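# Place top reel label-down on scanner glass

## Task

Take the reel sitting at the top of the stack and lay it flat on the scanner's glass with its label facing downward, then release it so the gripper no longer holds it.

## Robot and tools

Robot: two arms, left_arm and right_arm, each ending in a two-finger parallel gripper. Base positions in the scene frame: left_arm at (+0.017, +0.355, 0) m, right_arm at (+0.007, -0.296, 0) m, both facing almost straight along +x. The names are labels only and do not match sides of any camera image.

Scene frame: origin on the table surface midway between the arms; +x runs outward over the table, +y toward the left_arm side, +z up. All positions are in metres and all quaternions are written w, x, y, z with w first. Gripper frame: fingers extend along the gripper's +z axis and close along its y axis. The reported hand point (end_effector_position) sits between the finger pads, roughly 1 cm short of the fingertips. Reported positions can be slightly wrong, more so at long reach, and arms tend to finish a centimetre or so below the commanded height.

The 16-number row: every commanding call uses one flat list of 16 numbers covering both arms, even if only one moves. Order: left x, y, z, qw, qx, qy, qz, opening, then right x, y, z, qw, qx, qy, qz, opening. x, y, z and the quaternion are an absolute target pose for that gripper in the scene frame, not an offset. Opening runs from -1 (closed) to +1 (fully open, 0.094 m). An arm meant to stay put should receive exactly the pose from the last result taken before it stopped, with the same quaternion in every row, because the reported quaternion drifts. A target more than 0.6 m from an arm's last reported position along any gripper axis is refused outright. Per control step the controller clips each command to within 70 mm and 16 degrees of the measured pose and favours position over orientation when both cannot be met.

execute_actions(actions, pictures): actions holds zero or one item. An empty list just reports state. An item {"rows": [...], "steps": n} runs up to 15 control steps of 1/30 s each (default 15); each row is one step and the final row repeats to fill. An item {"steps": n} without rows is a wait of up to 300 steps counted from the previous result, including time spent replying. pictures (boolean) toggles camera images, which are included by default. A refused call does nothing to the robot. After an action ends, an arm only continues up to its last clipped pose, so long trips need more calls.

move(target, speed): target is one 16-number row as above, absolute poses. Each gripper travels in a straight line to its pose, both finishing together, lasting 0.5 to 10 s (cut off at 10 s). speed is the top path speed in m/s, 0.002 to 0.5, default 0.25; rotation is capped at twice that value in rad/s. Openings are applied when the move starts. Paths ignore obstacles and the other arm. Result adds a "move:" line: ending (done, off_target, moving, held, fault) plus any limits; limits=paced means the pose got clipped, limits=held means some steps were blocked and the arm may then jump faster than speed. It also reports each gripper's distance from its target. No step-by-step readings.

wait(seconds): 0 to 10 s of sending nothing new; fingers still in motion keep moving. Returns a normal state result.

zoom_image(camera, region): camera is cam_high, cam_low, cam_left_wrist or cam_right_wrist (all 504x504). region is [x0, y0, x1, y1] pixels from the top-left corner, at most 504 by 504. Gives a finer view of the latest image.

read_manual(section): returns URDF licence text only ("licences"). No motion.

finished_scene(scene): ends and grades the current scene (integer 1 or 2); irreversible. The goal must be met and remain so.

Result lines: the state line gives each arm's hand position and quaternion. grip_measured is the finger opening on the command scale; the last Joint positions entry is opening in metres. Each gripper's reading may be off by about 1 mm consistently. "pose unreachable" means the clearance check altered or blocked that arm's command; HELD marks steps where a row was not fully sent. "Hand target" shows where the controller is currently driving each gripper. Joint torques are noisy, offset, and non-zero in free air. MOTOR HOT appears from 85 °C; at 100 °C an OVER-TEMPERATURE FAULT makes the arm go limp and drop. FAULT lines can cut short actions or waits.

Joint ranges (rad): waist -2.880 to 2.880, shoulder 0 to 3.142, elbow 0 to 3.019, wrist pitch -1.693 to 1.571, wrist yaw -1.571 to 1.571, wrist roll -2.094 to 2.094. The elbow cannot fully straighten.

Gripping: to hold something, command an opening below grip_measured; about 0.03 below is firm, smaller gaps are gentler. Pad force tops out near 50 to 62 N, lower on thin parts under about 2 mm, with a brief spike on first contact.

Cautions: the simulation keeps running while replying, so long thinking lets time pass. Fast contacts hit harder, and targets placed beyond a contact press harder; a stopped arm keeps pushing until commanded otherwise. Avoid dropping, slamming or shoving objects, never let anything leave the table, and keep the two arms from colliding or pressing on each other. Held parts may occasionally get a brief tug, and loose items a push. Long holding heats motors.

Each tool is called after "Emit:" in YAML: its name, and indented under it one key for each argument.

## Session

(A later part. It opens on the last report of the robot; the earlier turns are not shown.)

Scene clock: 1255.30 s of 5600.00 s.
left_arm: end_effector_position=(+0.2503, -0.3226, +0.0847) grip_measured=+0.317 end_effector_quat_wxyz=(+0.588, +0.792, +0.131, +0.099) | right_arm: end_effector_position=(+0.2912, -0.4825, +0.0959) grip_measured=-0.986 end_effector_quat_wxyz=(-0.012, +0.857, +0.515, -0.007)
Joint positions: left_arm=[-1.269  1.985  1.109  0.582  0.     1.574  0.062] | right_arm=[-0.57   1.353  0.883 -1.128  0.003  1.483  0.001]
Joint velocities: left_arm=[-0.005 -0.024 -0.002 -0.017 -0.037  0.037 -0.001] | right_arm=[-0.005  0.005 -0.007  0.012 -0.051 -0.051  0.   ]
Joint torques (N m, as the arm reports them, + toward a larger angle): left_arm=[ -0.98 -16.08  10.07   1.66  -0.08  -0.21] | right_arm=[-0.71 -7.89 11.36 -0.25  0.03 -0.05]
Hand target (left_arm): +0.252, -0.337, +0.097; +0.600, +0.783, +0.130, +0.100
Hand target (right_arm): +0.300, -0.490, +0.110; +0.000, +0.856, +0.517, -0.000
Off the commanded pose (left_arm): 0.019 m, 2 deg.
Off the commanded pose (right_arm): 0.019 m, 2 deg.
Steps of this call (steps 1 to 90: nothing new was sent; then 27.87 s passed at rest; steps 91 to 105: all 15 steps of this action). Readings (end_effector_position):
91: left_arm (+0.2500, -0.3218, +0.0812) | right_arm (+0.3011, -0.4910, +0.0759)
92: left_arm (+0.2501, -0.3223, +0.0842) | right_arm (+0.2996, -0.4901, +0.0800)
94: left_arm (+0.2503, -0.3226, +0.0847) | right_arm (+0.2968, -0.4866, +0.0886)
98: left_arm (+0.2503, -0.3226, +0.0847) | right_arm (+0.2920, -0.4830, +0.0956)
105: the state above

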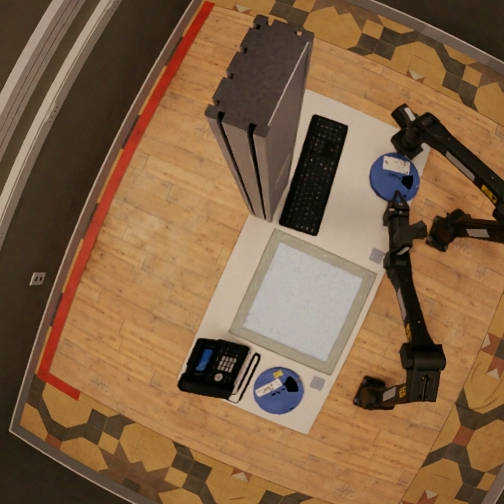

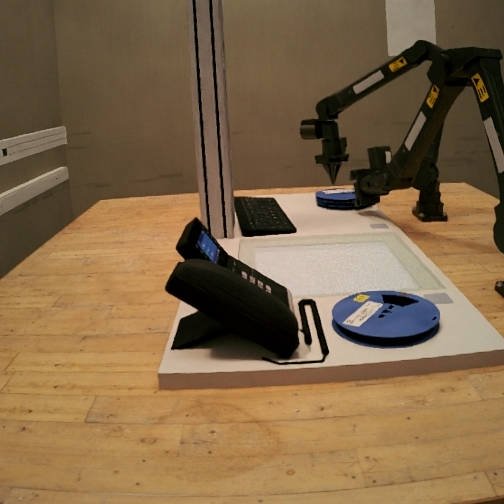

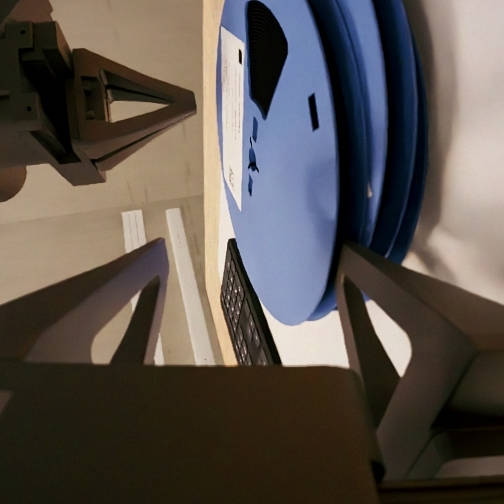

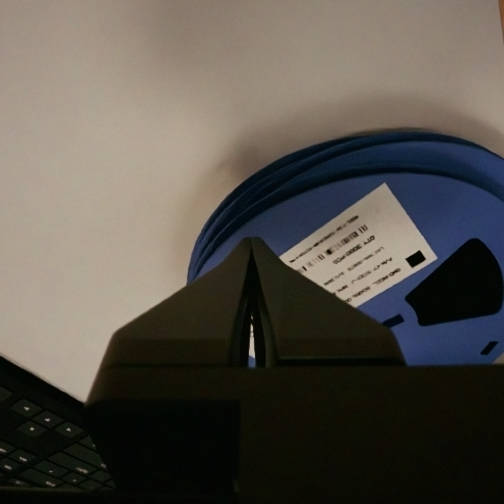

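Emit:
execute_actions:
  actions:
    - {"rows": [[0.2521,-0.3374,0.097,0.6005,0.7826,0.1300,0.0997,-0.787, 0.30,-0.52,0.20,0,0.856,0.517,0,-1]], "steps": 15}

Scene clock: 1274.87 s of 5600.00 s.
left_arm: end_effector_position=(+0.2500, -0.3219, +0.0752) grip_measured=-0.785 end_effector_quat_wxyz=(+0.582, +0.796, +0.132, +0.098) | right_arm: end_effector_position=(+0.2968, -0.5143, +0.1950) grip_measured=-0.986 end_effector_quat_wxyz=(+0.001, +0.858, +0.514, -0.001)
Joint positions: left_arm=[-1.269  1.999  1.109  0.582  0.     1.574  0.01 ] | right_arm=[-0.635  1.305  1.113 -1.378  0.002  1.42   0.001]
Joint velocities: left_arm=[-0.015  0.005  0.012 -0.002  0.007 -0.081  0.001] | right_arm=[-0.005 -0.005 -0.002 -0.012  0.022 -0.007 -0.   ]
Joint torques (N m, as the arm reports them, + toward a larger angle): left_arm=[ -1.02 -17.53   9.97   1.7   -0.08  -0.21] | right_arm=[-0.74 -7.09 10.96  0.06  0.05 -0.09]
Hand target (left_arm): +0.252, -0.336, +0.097; +0.601, +0.783, +0.130, +0.100
Hand target (right_arm): +0.298, -0.518, +0.201; -0.000, +0.856, +0.517, -0.000
Off the commanded pose (left_arm): 0.027 m, 3 deg.
Off the commanded pose (right_arm): 0.008 m, 0 deg.
Steps of this call (steps 1 to 90: nothing new was sent; then 16.07 s passed at rest; steps 91 to 105: all 15 steps of this action). Readings (end_effector_position):
91: left_arm (+0.2503, -0.3226, +0.0847) | right_arm (+0.2894, -0.4819, +0.0991)
92: left_arm (+0.2502, -0.3226, +0.0842) | right_arm (+0.2850, -0.4812, +0.1052)
94: left_arm (+0.2502, -0.3223, +0.0805) | right_arm (+0.2830, -0.4871, +0.1245)
98: left_arm (+0.2500, -0.3220, +0.0757) | right_arm (+0.2910, -0.5068, +0.1729)
105: the state above

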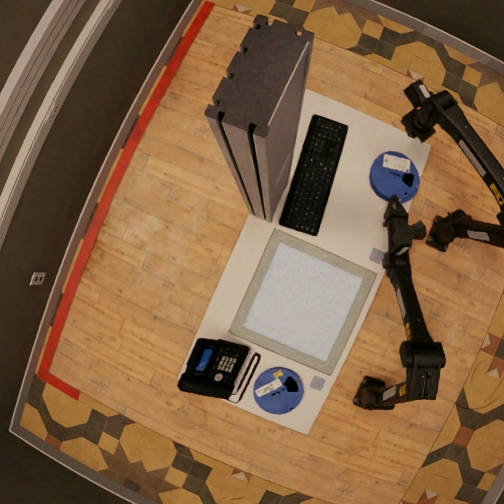

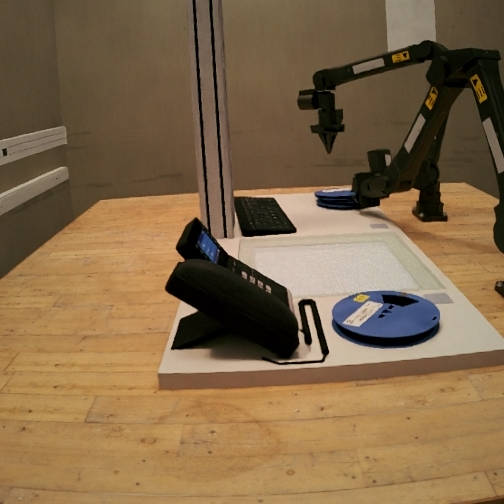

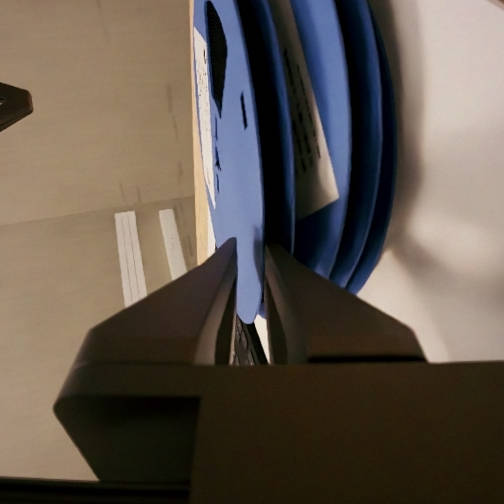

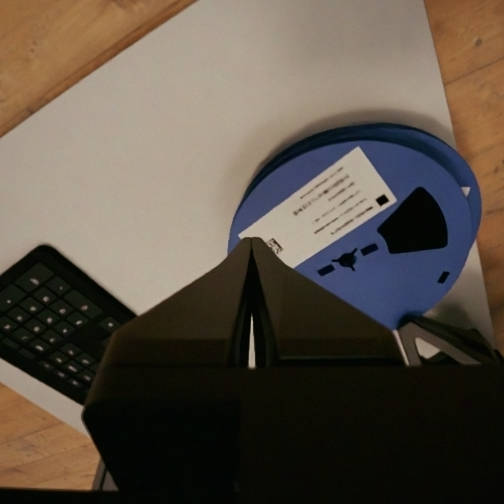

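Emit:
execute_actions:
  actions:
    - {"rows": [[0.2521,-0.3374,0.097,0.6005,0.7826,0.1300,0.0997,-1.0, 0.30,-0.52,0.20,0,0.856,0.517,0,-1]], "steps": 15}

Scene clock: 1288.97 s of 5600.00 s.
left_arm: end_effector_position=(+0.2501, -0.3222, +0.0758) grip_measured=-0.976 end_effector_quat_wxyz=(+0.583, +0.796, +0.132, +0.099) | right_arm: end_effector_position=(+0.2965, -0.5141, +0.1950) grip_measured=-0.986 end_effector_quat_wxyz=(+0.000, +0.857, +0.516, -0.001)
Joint positions: left_arm=[-1.269  1.999  1.11   0.582  0.     1.574  0.001] | right_arm=[-0.635  1.305  1.113 -1.38   0.002  1.415  0.001]
Joint velocities: left_arm=[-0.015 -0.015 -0.017  0.002  0.022 -0.11  -0.   ] | right_arm=[-0.005 -0.005 -0.002  0.007 -0.037 -0.022  0.   ]
Joint torques (N m, as the arm reports them, + toward a larger angle): left_arm=[ -0.99 -17.23   9.91   1.67  -0.08  -0.21] | right_arm=[-0.94 -6.74 11.19 -0.12  0.04 -0.08]
Hand target (left_arm): +0.252, -0.337, +0.097; +0.601, +0.783, +0.130, +0.100
Hand target (right_arm): +0.300, -0.520, +0.200; +0.000, +0.856, +0.517, -0.000
Off the commanded pose (left_arm): 0.026 m, 3 deg.
Off the commanded pose (right_arm): 0.008 m, 0 deg.
Steps of this call (steps 1 to 90: nothing new was sent; then 10.60 s passed at rest; steps 91 to 105: all 15 steps of this action). Readings (end_effector_position):
91: left_arm (+0.2500, -0.3219, +0.0752) | right_arm (+0.2965, -0.5141, +0.1950)
92: left_arm (+0.2500, -0.3219, +0.0752) | right_arm (+0.2965, -0.5141, +0.1950)
94: left_arm (+0.2501, -0.3222, +0.0758) | right_arm (+0.2965, -0.5141, +0.1950)
98: left_arm (+0.2501, -0.3222, +0.0758) | right_arm (+0.2965, -0.5141, +0.1950)
105: the state above

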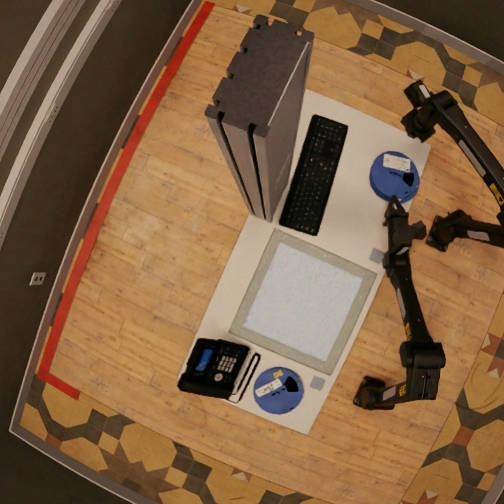

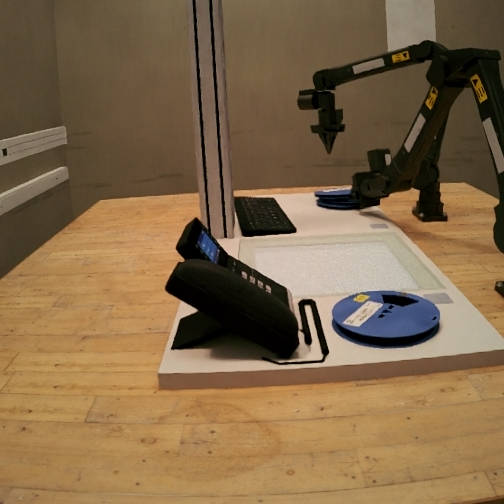

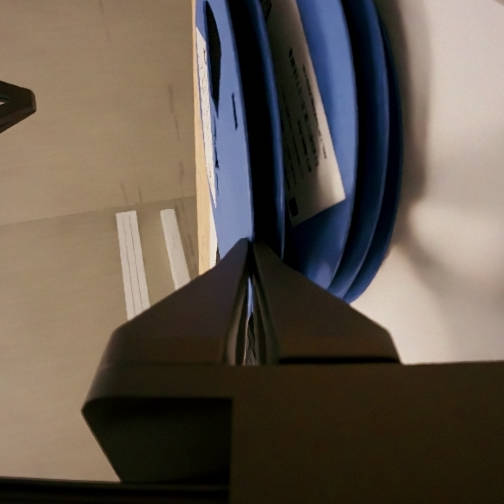

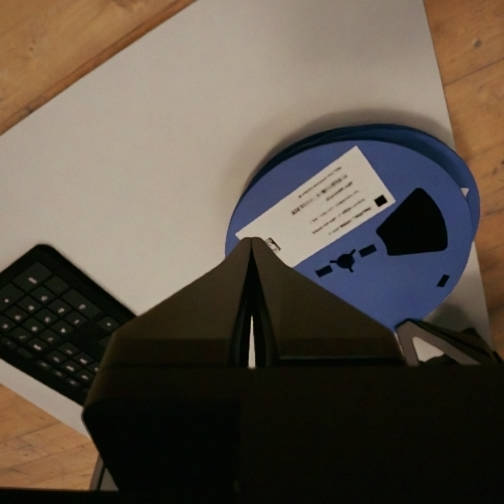

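Emit:
move:
  target: [0.2489,-0.3280,0.150,0.6005,0.7826,0.1300,0.0997,-1.0, 0.30,-0.52,0.20,0,0.856,0.517,0,-1]
  speed: 0.05

Scene clock: 1300.07 s of 5600.00 s.
left_arm: end_effector_position=(+0.2486, -0.3178, +0.1125) grip_measured=-0.982 end_effector_quat_wxyz=(+0.576, +0.800, +0.133, +0.097) | right_arm: end_effector_position=(+0.2965, -0.5141, +0.1950) grip_measured=-0.986 end_effector_quat_wxyz=(+0.000, +0.856, +0.516, -0.001)
Joint positions: left_arm=[-1.269  1.911  1.11   0.479  0.     1.574  0.001] | right_arm=[-0.635  1.305  1.113 -1.38   0.002  1.414  0.001]
Joint velocities: left_arm=[-0.005  0.005  0.002 -0.012  0.066 -0.037 -0.001] | right_arm=[-0.005 -0.005 -0.002  0.002  0.007 -0.022 -0.001]
Joint torques (N m, as the arm reports them, + toward a larger angle): left_arm=[ -1.   -19.17   9.75   1.36  -0.08  -0.21] | right_arm=[-0.88 -6.71 11.15 -0.09  0.03 -0.08]
Hand target (left_arm): +0.249, -0.328, +0.150; +0.601, +0.783, +0.130, +0.100
Hand target (right_arm): +0.300, -0.520, +0.200; +0.000, +0.856, +0.517, -0.000
Off the commanded pose (left_arm): 0.039 m, 3 deg.
Off the commanded pose (right_arm): 0.008 m, 0 deg.
After step 90, 6.33 s passed at rest.
move: off_target (left_arm)

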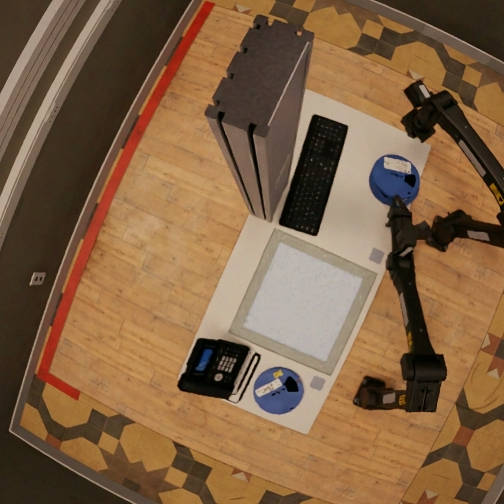

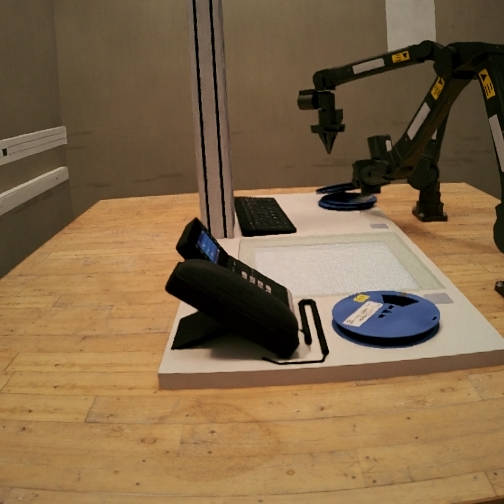

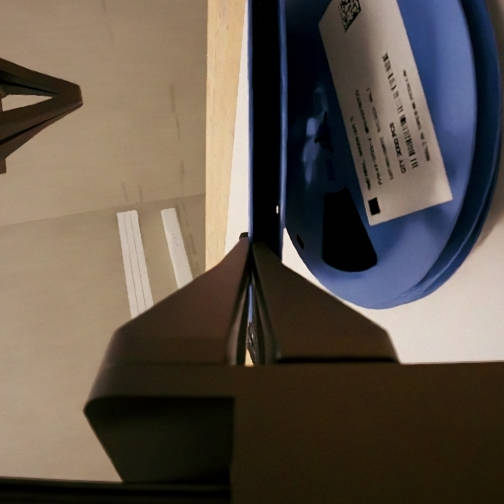

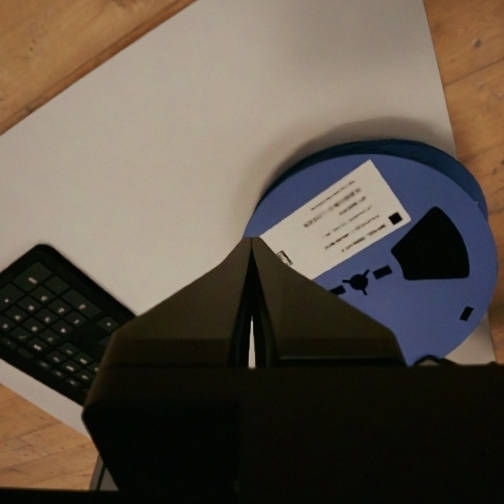

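Emit:
move:
  target: [0.225,-0.255,0.300,0.6005,0.7826,0.1300,0.0997,-1.0, 0.30,-0.52,0.20,0,0.856,0.517,0,-1]
  speed: 0.08

Scene clock: 1385.53 s of 5600.00 s.
left_arm: end_effector_position=(+0.2266, -0.2541, +0.2667) grip_measured=-0.983 end_effector_quat_wxyz=(+0.577, +0.800, +0.133, +0.098) | right_arm: end_effector_position=(+0.2965, -0.5141, +0.1950) grip_measured=-0.986 end_effector_quat_wxyz=(+0.000, +0.856, +0.516, -0.001)
Joint positions: left_arm=[-1.269  1.512  1.057  0.135  0.     1.574  0.001] | right_arm=[-0.635  1.305  1.113 -1.38   0.002  1.414  0.001]
Joint velocities: left_arm=[-0.005  0.005 -0.002  0.002 -0.037  0.022  0.   ] | right_arm=[-0.005 -0.005 -0.012 -0.017  0.007 -0.022  0.001]
Joint torques (N m, as the arm reports them, + toward a larger angle): left_arm=[ -0.9  -15.24  11.13   1.68  -0.05  -0.2 ] | right_arm=[-0.94 -6.74 11.14 -0.07  0.03 -0.07]
Hand target (left_arm): +0.225, -0.257, +0.301; +0.601, +0.783, +0.130, +0.100
Hand target (right_arm): +0.300, -0.520, +0.200; +0.000, +0.856, +0.517, -0.000
Off the commanded pose (left_arm): 0.033 m, 3 deg.
Off the commanded pose (right_arm): 0.008 m, 0 deg.
After step 90, 79.60 s passed at rest.
move: off_target (left_arm)

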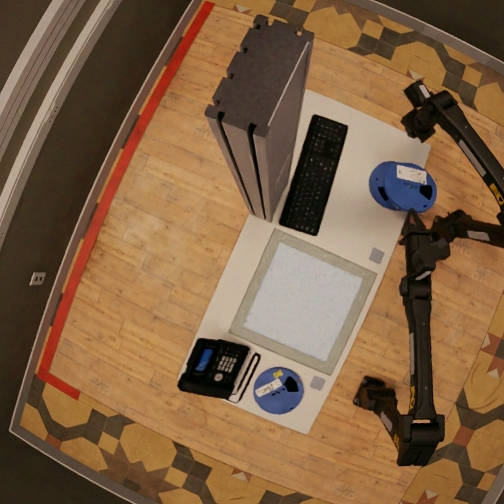

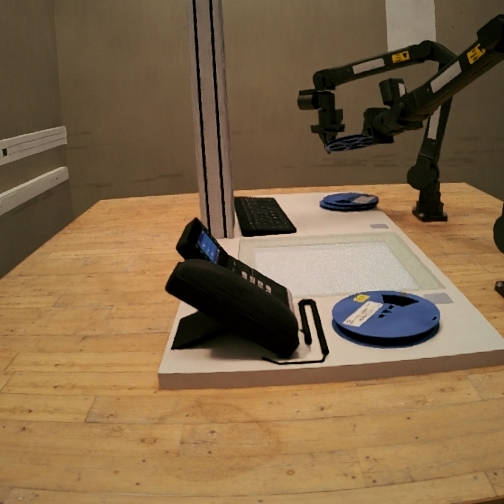

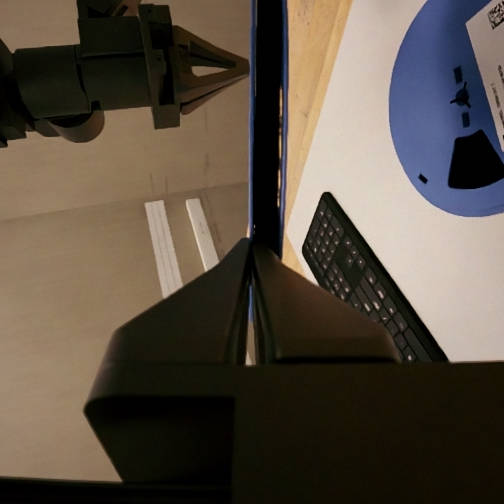

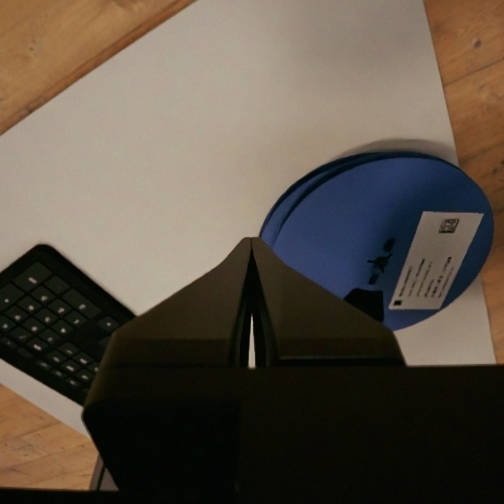

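Emit:
move:
  target: [0.31,0.15,0.31,0.5218,0.7183,0.3723,0.2705,-1.0, 0.20,-0.50,0.25,0,0.856,0.517,0,-1]
  speed: 0.12

Scene clock: 1509.37 s of 5600.00 s.
left_arm: end_effector_position=(+0.3093, +0.1478, +0.3039) grip_measured=-0.983 end_effector_quat_wxyz=(+0.516, +0.723, +0.380, +0.259) | right_arm: end_effector_position=(+0.2041, -0.5011, +0.2456) grip_measured=-0.986 end_effector_quat_wxyz=(-0.000, +0.856, +0.517, -0.001)
Joint positions: left_arm=[-0.639  0.589  0.56  -0.313  0.013  1.557  0.001] | right_arm=[-0.794  1.079  1.066 -1.559  0.002  1.253  0.001]
Joint velocities: left_arm=[ 0.005  0.005  0.002 -0.012 -0.022 -0.037 -0.   ] | right_arm=[-0.005  0.005  0.002 -0.017  0.051  0.051  0.   ]
Joint torques (N m, as the arm reports them, + toward a larger angle): left_arm=[ 0.59 -1.53 10.88  1.59  0.06 -0.01] | right_arm=[-1.42 -5.69  9.35 -0.19  0.1  -0.06]
Hand target (left_arm): +0.310, +0.151, +0.315; +0.522, +0.718, +0.374, +0.268
Hand target (right_arm): +0.199, -0.500, +0.249; -0.000, +0.856, +0.517, -0.001
Off the commanded pose (left_arm): 0.007 m, 2 deg.
Off the commanded pose (right_arm): 0.006 m, 0 deg.
After step 90, 117.00 s passed at rest.
move: done

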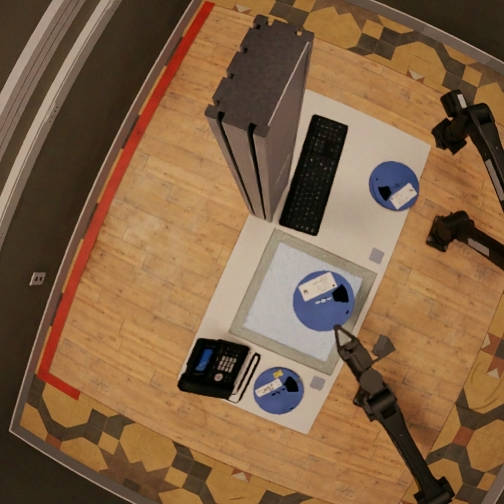

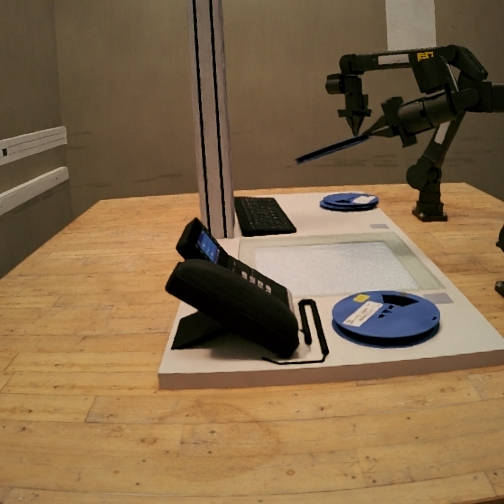

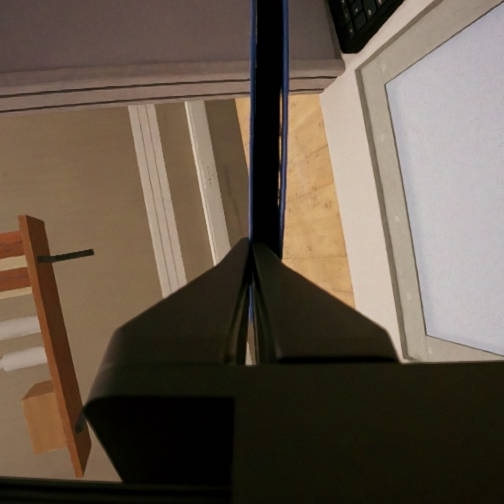

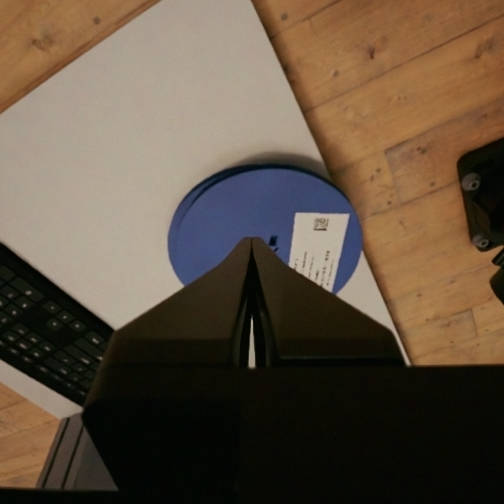

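Emit:
move:
  target: [0.31,0.15,0.31,0.5872,0.4359,0.6816,-0.0266,-1.0, 0.20,-0.50,0.25,0,0.856,0.517,0,-1]
  speed: 0.3

Scene clock: 1516.77 s of 5600.00 s.
left_arm: end_effector_position=(+0.3081, +0.1487, +0.2947) grip_measured=-0.983 end_effector_quat_wxyz=(+0.569, +0.451, +0.687, -0.023) | right_arm: end_effector_position=(+0.2041, -0.5011, +0.2456) grip_measured=-0.986 end_effector_quat_wxyz=(-0.000, +0.855, +0.518, -0.001)
Joint positions: left_arm=[-0.639  0.589  0.546 -0.316  0.013  0.546  0.001] | right_arm=[-0.794  1.079  1.066 -1.559  0.002  1.252  0.001]
Joint velocities: left_arm=[-0.005 -0.005  0.002 -0.002  0.007 -0.081 -0.   ] | right_arm=[-0.005 -0.015 -0.032 -0.002 -0.139 -0.037 -0.   ]
Joint torques (N m, as the arm reports them, + toward a larger angle): left_arm=[-0.21 -1.41 10.81  2.3  -0.1  -0.28] | right_arm=[-1.03 -5.35  9.49 -0.19  0.02 -0.07]
Hand target (left_arm): +0.310, +0.150, +0.310; +0.587, +0.436, +0.682, -0.027
Hand target (right_arm): +0.200, -0.500, +0.250; -0.000, +0.856, +0.517, -0.000
Off the commanded pose (left_arm): 0.015 m, 3 deg.
Off the commanded pose (right_arm): 0.006 m, 0 deg.
After step 90, 2.07 s passed at rest.
move: off_target (left_arm)

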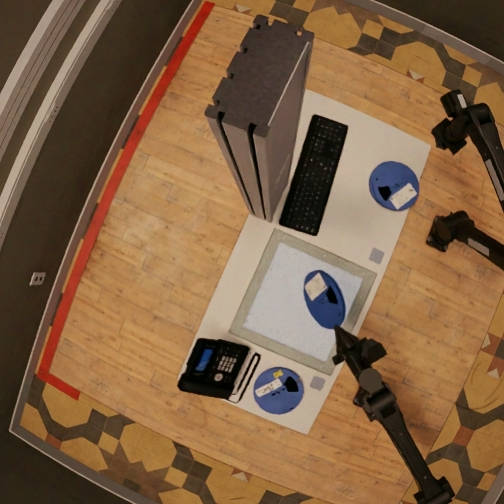

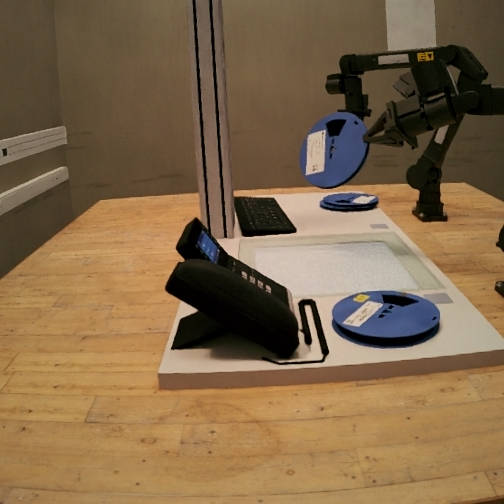

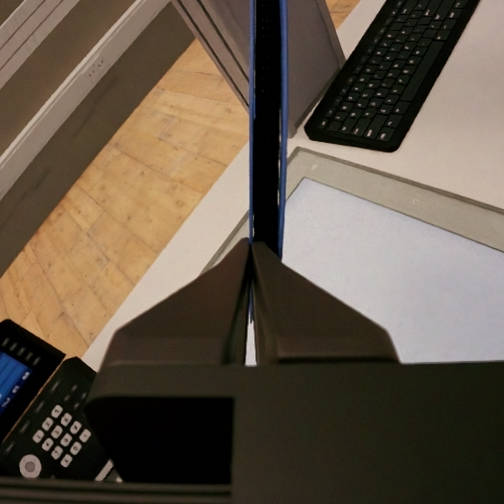

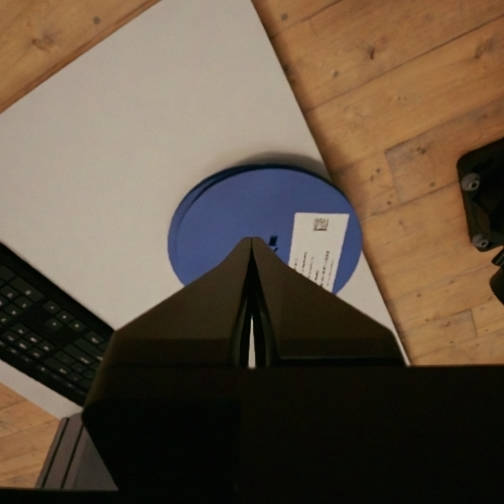

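Emit:
move:
  target: [0.31,0.15,0.31,0.4952,0.0367,0.8082,-0.3166,-1.0, 0.20,-0.50,0.25,0,0.856,0.517,0,-1]
  speed: 0.3

Scene clock: 1529.17 s of 5600.00 s.
left_arm: end_effector_position=(+0.3069, +0.1495, +0.2864) grip_measured=-0.983 end_effector_quat_wxyz=(+0.476, +0.047, +0.825, -0.302) | right_arm: end_effector_position=(+0.2041, -0.5011, +0.2456) grip_measured=-0.986 end_effector_quat_wxyz=(-0.000, +0.855, +0.518, -0.001)
Joint positions: left_arm=[-0.639  0.59   0.534 -0.318  0.013 -0.503  0.001] | right_arm=[-0.794  1.079  1.066 -1.559  0.002  1.252  0.001]
Joint velocities: left_arm=[-0.024 -0.015  0.002 -0.012 -0.037 -0.051  0.   ] | right_arm=[-0.005 -0.015 -0.007  0.002 -0.007 -0.007  0.   ]
Joint torques (N m, as the arm reports them, + toward a larger angle): left_arm=[-0.2  -1.56 11.7   2.39 -0.15 -0.18] | right_arm=[-0.92 -5.28  9.49 -0.16  0.02 -0.04]
Hand target (left_arm): +0.310, +0.150, +0.310; +0.495, +0.037, +0.808, -0.317
Hand target (right_arm): +0.200, -0.500, +0.250; -0.000, +0.856, +0.517, -0.000
Off the commanded pose (left_arm): 0.024 m, 4 deg.
Off the commanded pose (right_arm): 0.006 m, 0 deg.
After step 90, 7.03 s passed at rest.
move: off_target (left_arm)

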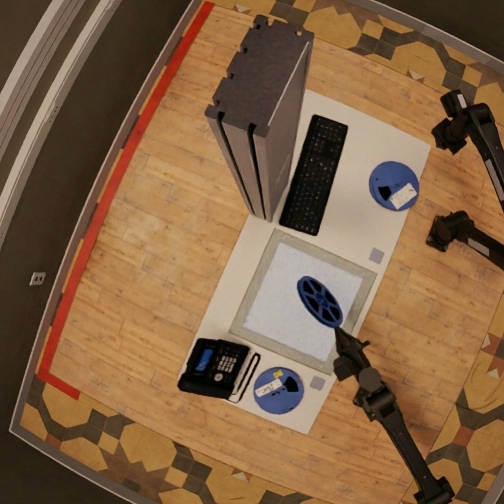

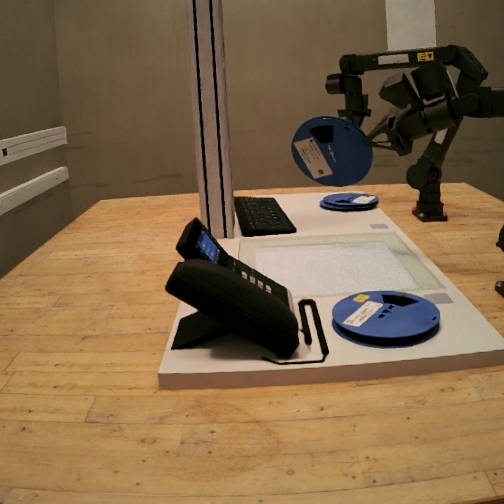

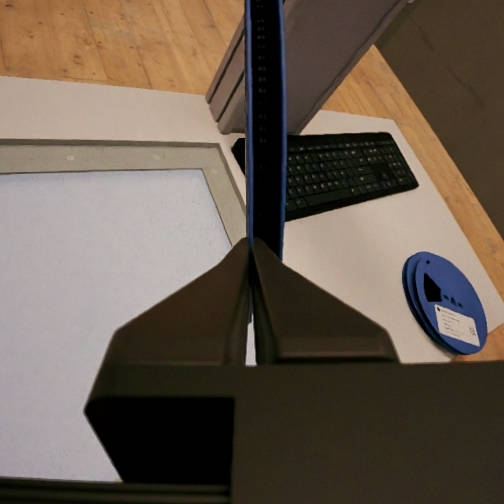

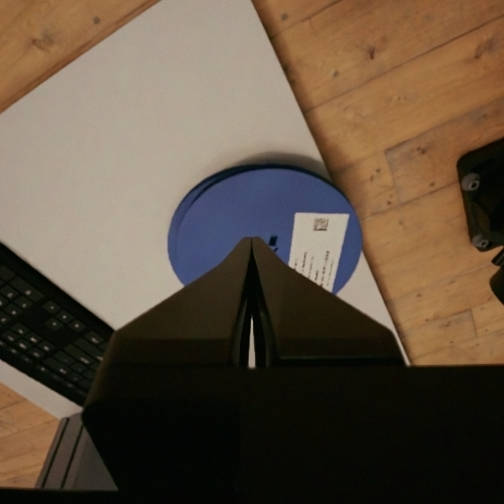

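Emit:
zoom_image:
  camera: "cam_left_wrist"
  region: [150, 120, 402, 372]

Region (150, 120, 402, 372) of cam_left_wrist's 504x504 image, scaled by 2.000, with more detail than that image has.

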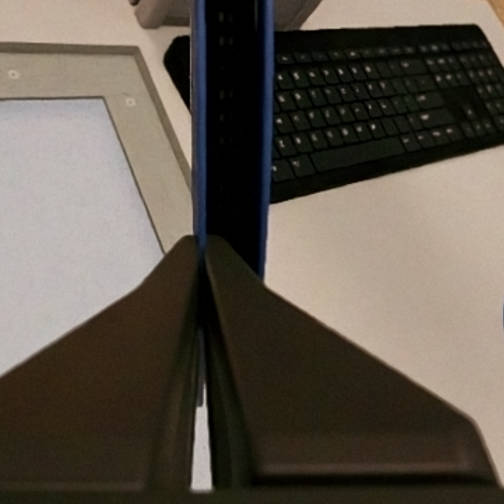

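Emit:
move:
  target: [0.31,0.15,0.33,0.2705,-0.3723,0.7183,-0.5218,-1.0, 0.20,-0.50,0.25,0,0.856,0.517,0,-1]
  speed: 0.3

Scene clock: 1561.07 s of 5600.00 s.
left_arm: end_effector_position=(+0.3025, +0.1525, +0.2758) grip_measured=-0.983 end_effector_quat_wxyz=(+0.254, -0.377, +0.747, -0.486) | right_arm: end_effector_position=(+0.2041, -0.5011, +0.2456) grip_measured=-0.986 end_effector_quat_wxyz=(-0.000, +0.855, +0.518, -0.001)
Joint positions: left_arm=[-0.639  0.583  0.526 -0.353  0.013 -1.551  0.001] | right_arm=[-0.794  1.079  1.066 -1.559  0.002  1.252  0.001]
Joint velocities: left_arm=[-0.005 -0.024  0.002 -0.027  0.037 -0.037  0.001] | right_arm=[-0.024 -0.005 -0.012  0.007  0.007 -0.051  0.   ]
Joint torques (N m, as the arm reports them, + toward a larger angle): left_arm=[-0.22 -1.63 15.85  1.71 -0.12 -0.1 ] | right_arm=[-1.17 -5.24  9.53 -0.17  0.03 -0.06]
Hand target (left_arm): +0.307, +0.152, +0.329; +0.271, -0.372, +0.718, -0.522
Hand target (right_arm): +0.200, -0.500, +0.250; -0.000, +0.856, +0.517, -0.000
Off the commanded pose (left_arm): 0.055 m, 6 deg.
Off the commanded pose (right_arm): 0.006 m, 0 deg.
After step 90, 26.53 s passed at rest.
move: off_target (left_arm)

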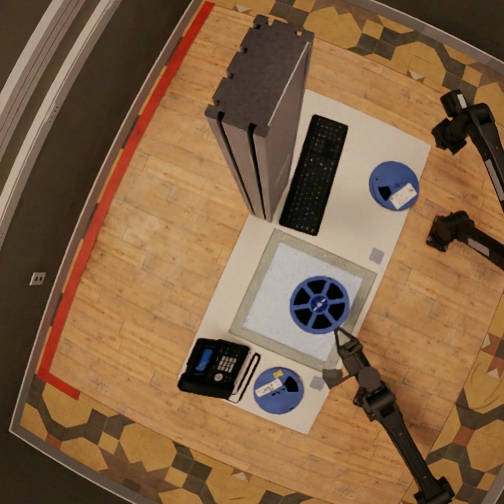

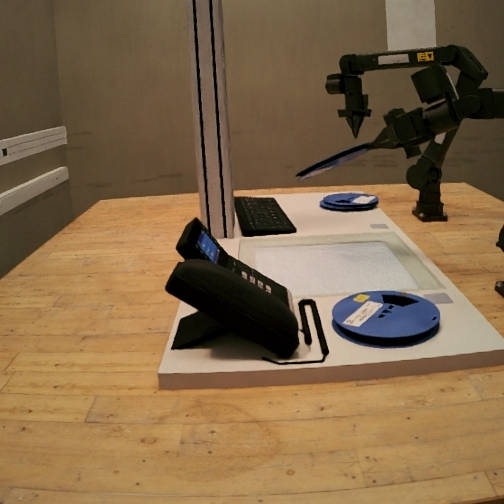

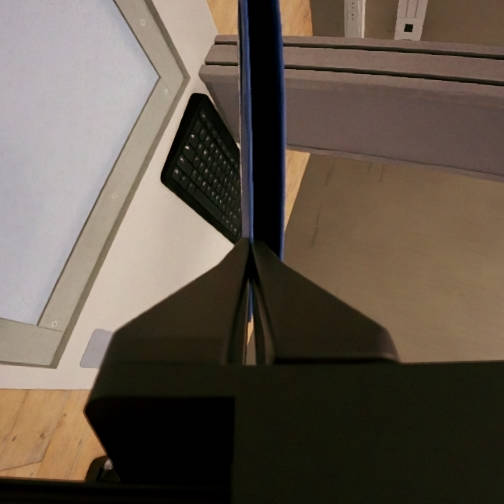

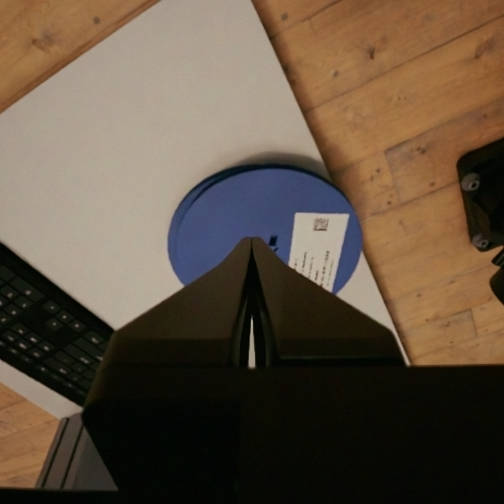

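Emit:
move:
  target: [0.318,0.143,0.125,0.2705,-0.3723,0.7183,-0.5218,-1.0, 0.20,-0.50,0.25,0,0.856,0.517,0,-1]
  speed: 0.08

Scene clock: 1573.17 s of 5600.00 s.
left_arm: end_effector_position=(+0.3112, +0.1477, +0.1096) grip_measured=-0.983 end_effector_quat_wxyz=(+0.264, -0.374, +0.734, -0.502) | right_arm: end_effector_position=(+0.2041, -0.5011, +0.2456) grip_measured=-0.986 end_effector_quat_wxyz=(-0.000, +0.855, +0.518, -0.001)
Joint positions: left_arm=[-0.639  1.028  0.156  0.507  0.007 -1.556  0.001] | right_arm=[-0.794  1.079  1.066 -1.559  0.002  1.252  0.001]
Joint velocities: left_arm=[-0.005  0.005  0.002 -0.007  0.007  0.037  0.001] | right_arm=[ 0.005 -0.015  0.007 -0.012  0.007 -0.007  0.   ]
Joint torques (N m, as the arm reports them, + toward a larger angle): left_arm=[-0.63 -3.08  7.86  2.65 -0.17 -0.11] | right_arm=[-1.04 -5.3   9.52 -0.17  0.03 -0.04]
Hand target (left_arm): +0.316, +0.144, +0.124; +0.271, -0.372, +0.719, -0.521
Hand target (right_arm): +0.200, -0.500, +0.250; -0.000, +0.856, +0.517, -0.000
Off the commanded pose (left_arm): 0.017 m, 3 deg.
Off the commanded pose (right_arm): 0.006 m, 0 deg.
After step 90, 6.73 s passed at rest.
move: off_target (left_arm)

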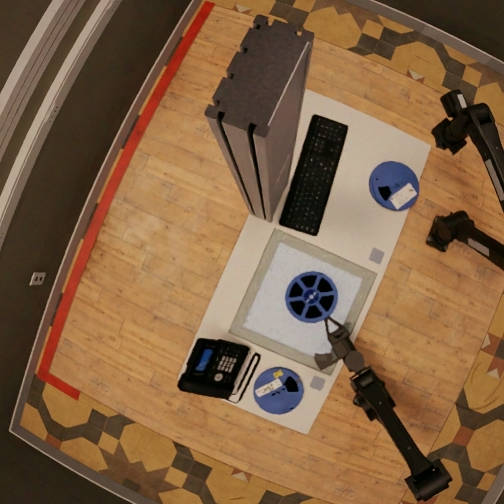

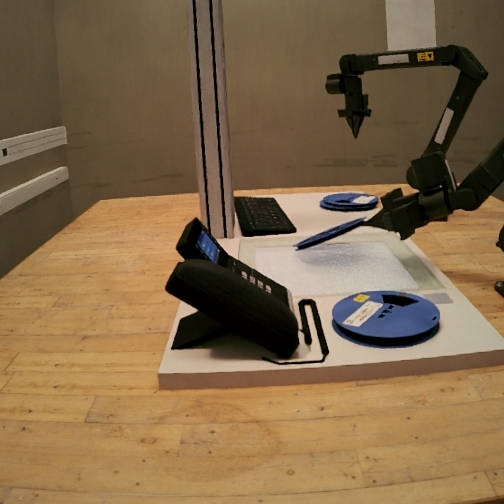

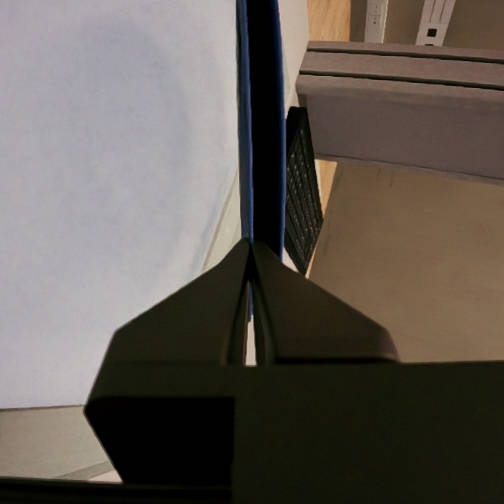

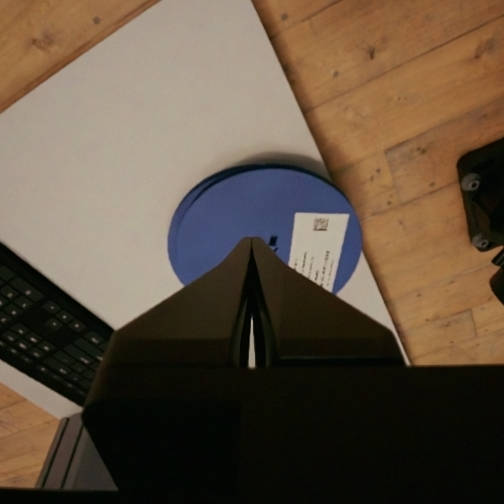

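Emit:
move:
  target: [0.318,0.143,0.092,0.2705,-0.3723,0.7183,-0.5218,-1.0, 0.20,-0.50,0.25,0,0.856,0.517,0,-1]
  speed: 0.03

Scene clock: 1592.30 s of 5600.00 s.
left_arm: end_effector_position=(+0.3164, +0.1441, +0.0866) grip_measured=-0.983 end_effector_quat_wxyz=(+0.269, -0.370, +0.727, -0.512) | right_arm: end_effector_position=(+0.2041, -0.5011, +0.2456) grip_measured=-0.986 end_effector_quat_wxyz=(-0.000, +0.855, +0.518, -0.001)
Joint positions: left_arm=[-0.639  1.247  0.132  0.777  0.007 -1.556  0.001] | right_arm=[-0.794  1.079  1.066 -1.559  0.002  1.252  0.001]
Joint velocities: left_arm=[ 0.005 -0.024  0.017  0.012  0.022 -0.037  0.   ] | right_arm=[-0.005  0.015  0.012  0.007 -0.022  0.022 -0.001]
Joint torques (N m, as the arm reports them, + toward a larger angle): left_arm=[-0.7  -3.45  5.47  2.32 -0.17 -0.12] | right_arm=[-1.06 -5.29  9.54 -0.18  0.02 -0.04]
Hand target (left_arm): +0.318, +0.143, +0.092; +0.270, -0.372, +0.719, -0.521
Hand target (right_arm): +0.200, -0.500, +0.250; -0.000, +0.856, +0.517, -0.000
Off the commanded pose (left_arm): 0.006 m, 2 deg.
Off the commanded pose (right_arm): 0.006 m, 0 deg.
After step 90, 15.00 s passed at rest.
move: done

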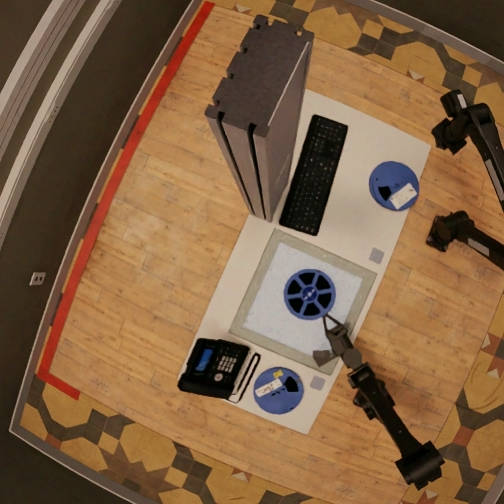

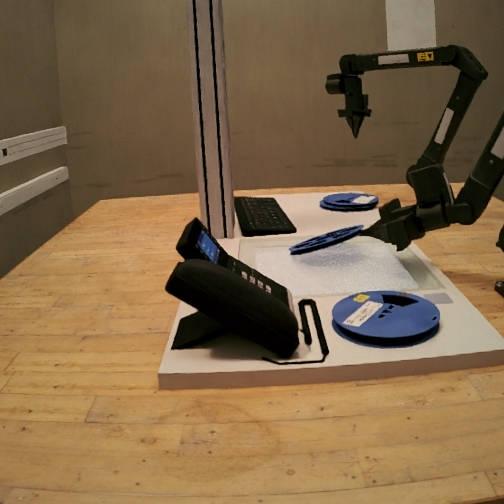

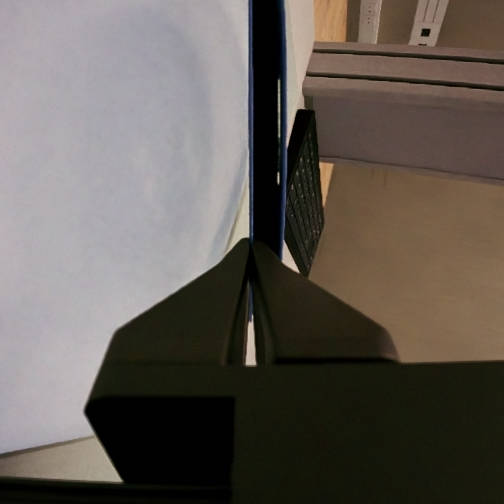

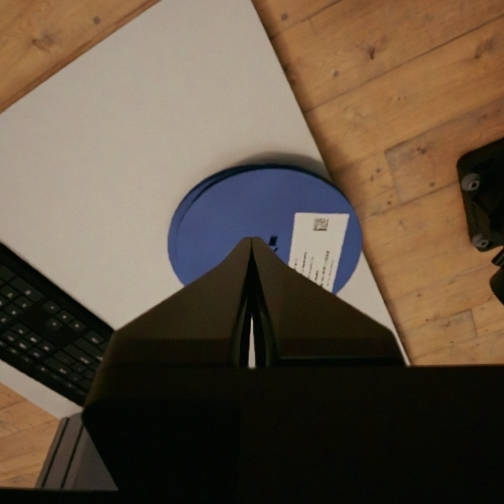

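Emit:
move:
  target: [0.3126,0.1468,0.0716,0.2833,-0.3626,0.6996,-0.5466,-1.0, 0.20,-0.50,0.25,0,0.856,0.517,0,-1]
  speed: 0.03

Scene clock: 1629.33 s of 5600.00 s.
left_arm: end_effector_position=(+0.3128, +0.1467, +0.0690) grip_measured=-0.983 end_effector_quat_wxyz=(+0.284, -0.359, +0.706, -0.540) | right_arm: end_effector_position=(+0.2041, -0.5011, +0.2456) grip_measured=-0.986 end_effector_quat_wxyz=(-0.000, +0.855, +0.518, -0.001)
Joint positions: left_arm=[-0.639  1.54   0.089  1.193  0.007 -1.556  0.001] | right_arm=[-0.794  1.079  1.066 -1.559  0.002  1.252  0.001]
Joint velocities: left_arm=[-0.015 -0.005 -0.012  0.012  0.037 -0.022  0.001] | right_arm=[ 0.005 -0.005 -0.017  0.007 -0.022  0.007 -0.001]
Joint torques (N m, as the arm reports them, + toward a larger angle): left_arm=[-0.74 -4.6   2.59  2.27 -0.15 -0.11] | right_arm=[-1.14 -5.41  9.53 -0.12  0.03 -0.04]
Hand target (left_arm): +0.312, +0.147, +0.071; +0.284, -0.362, +0.700, -0.546
Hand target (right_arm): +0.200, -0.500, +0.250; -0.000, +0.856, +0.517, -0.000
Off the commanded pose (left_arm): 0.003 m, 1 deg.
Off the commanded pose (right_arm): 0.006 m, 0 deg.
After step 90, 32.23 s passed at rest.
move: done

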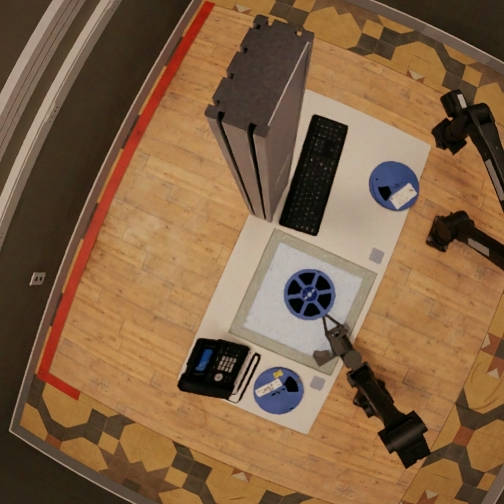

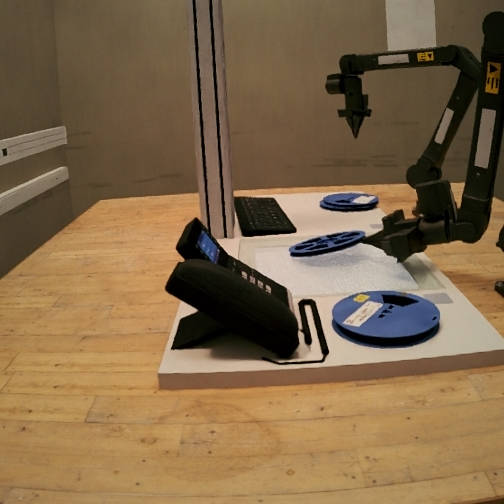

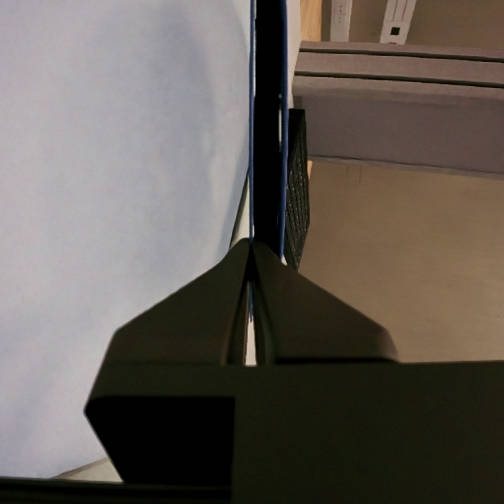

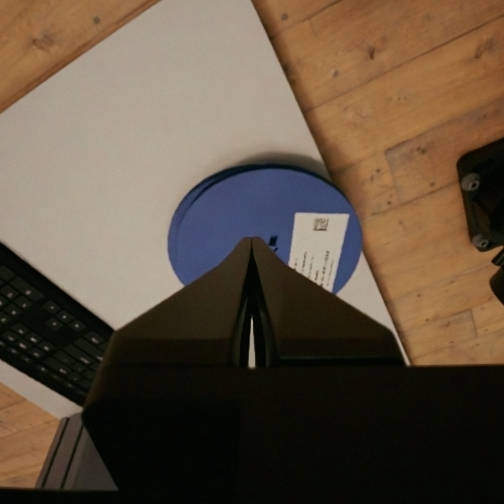

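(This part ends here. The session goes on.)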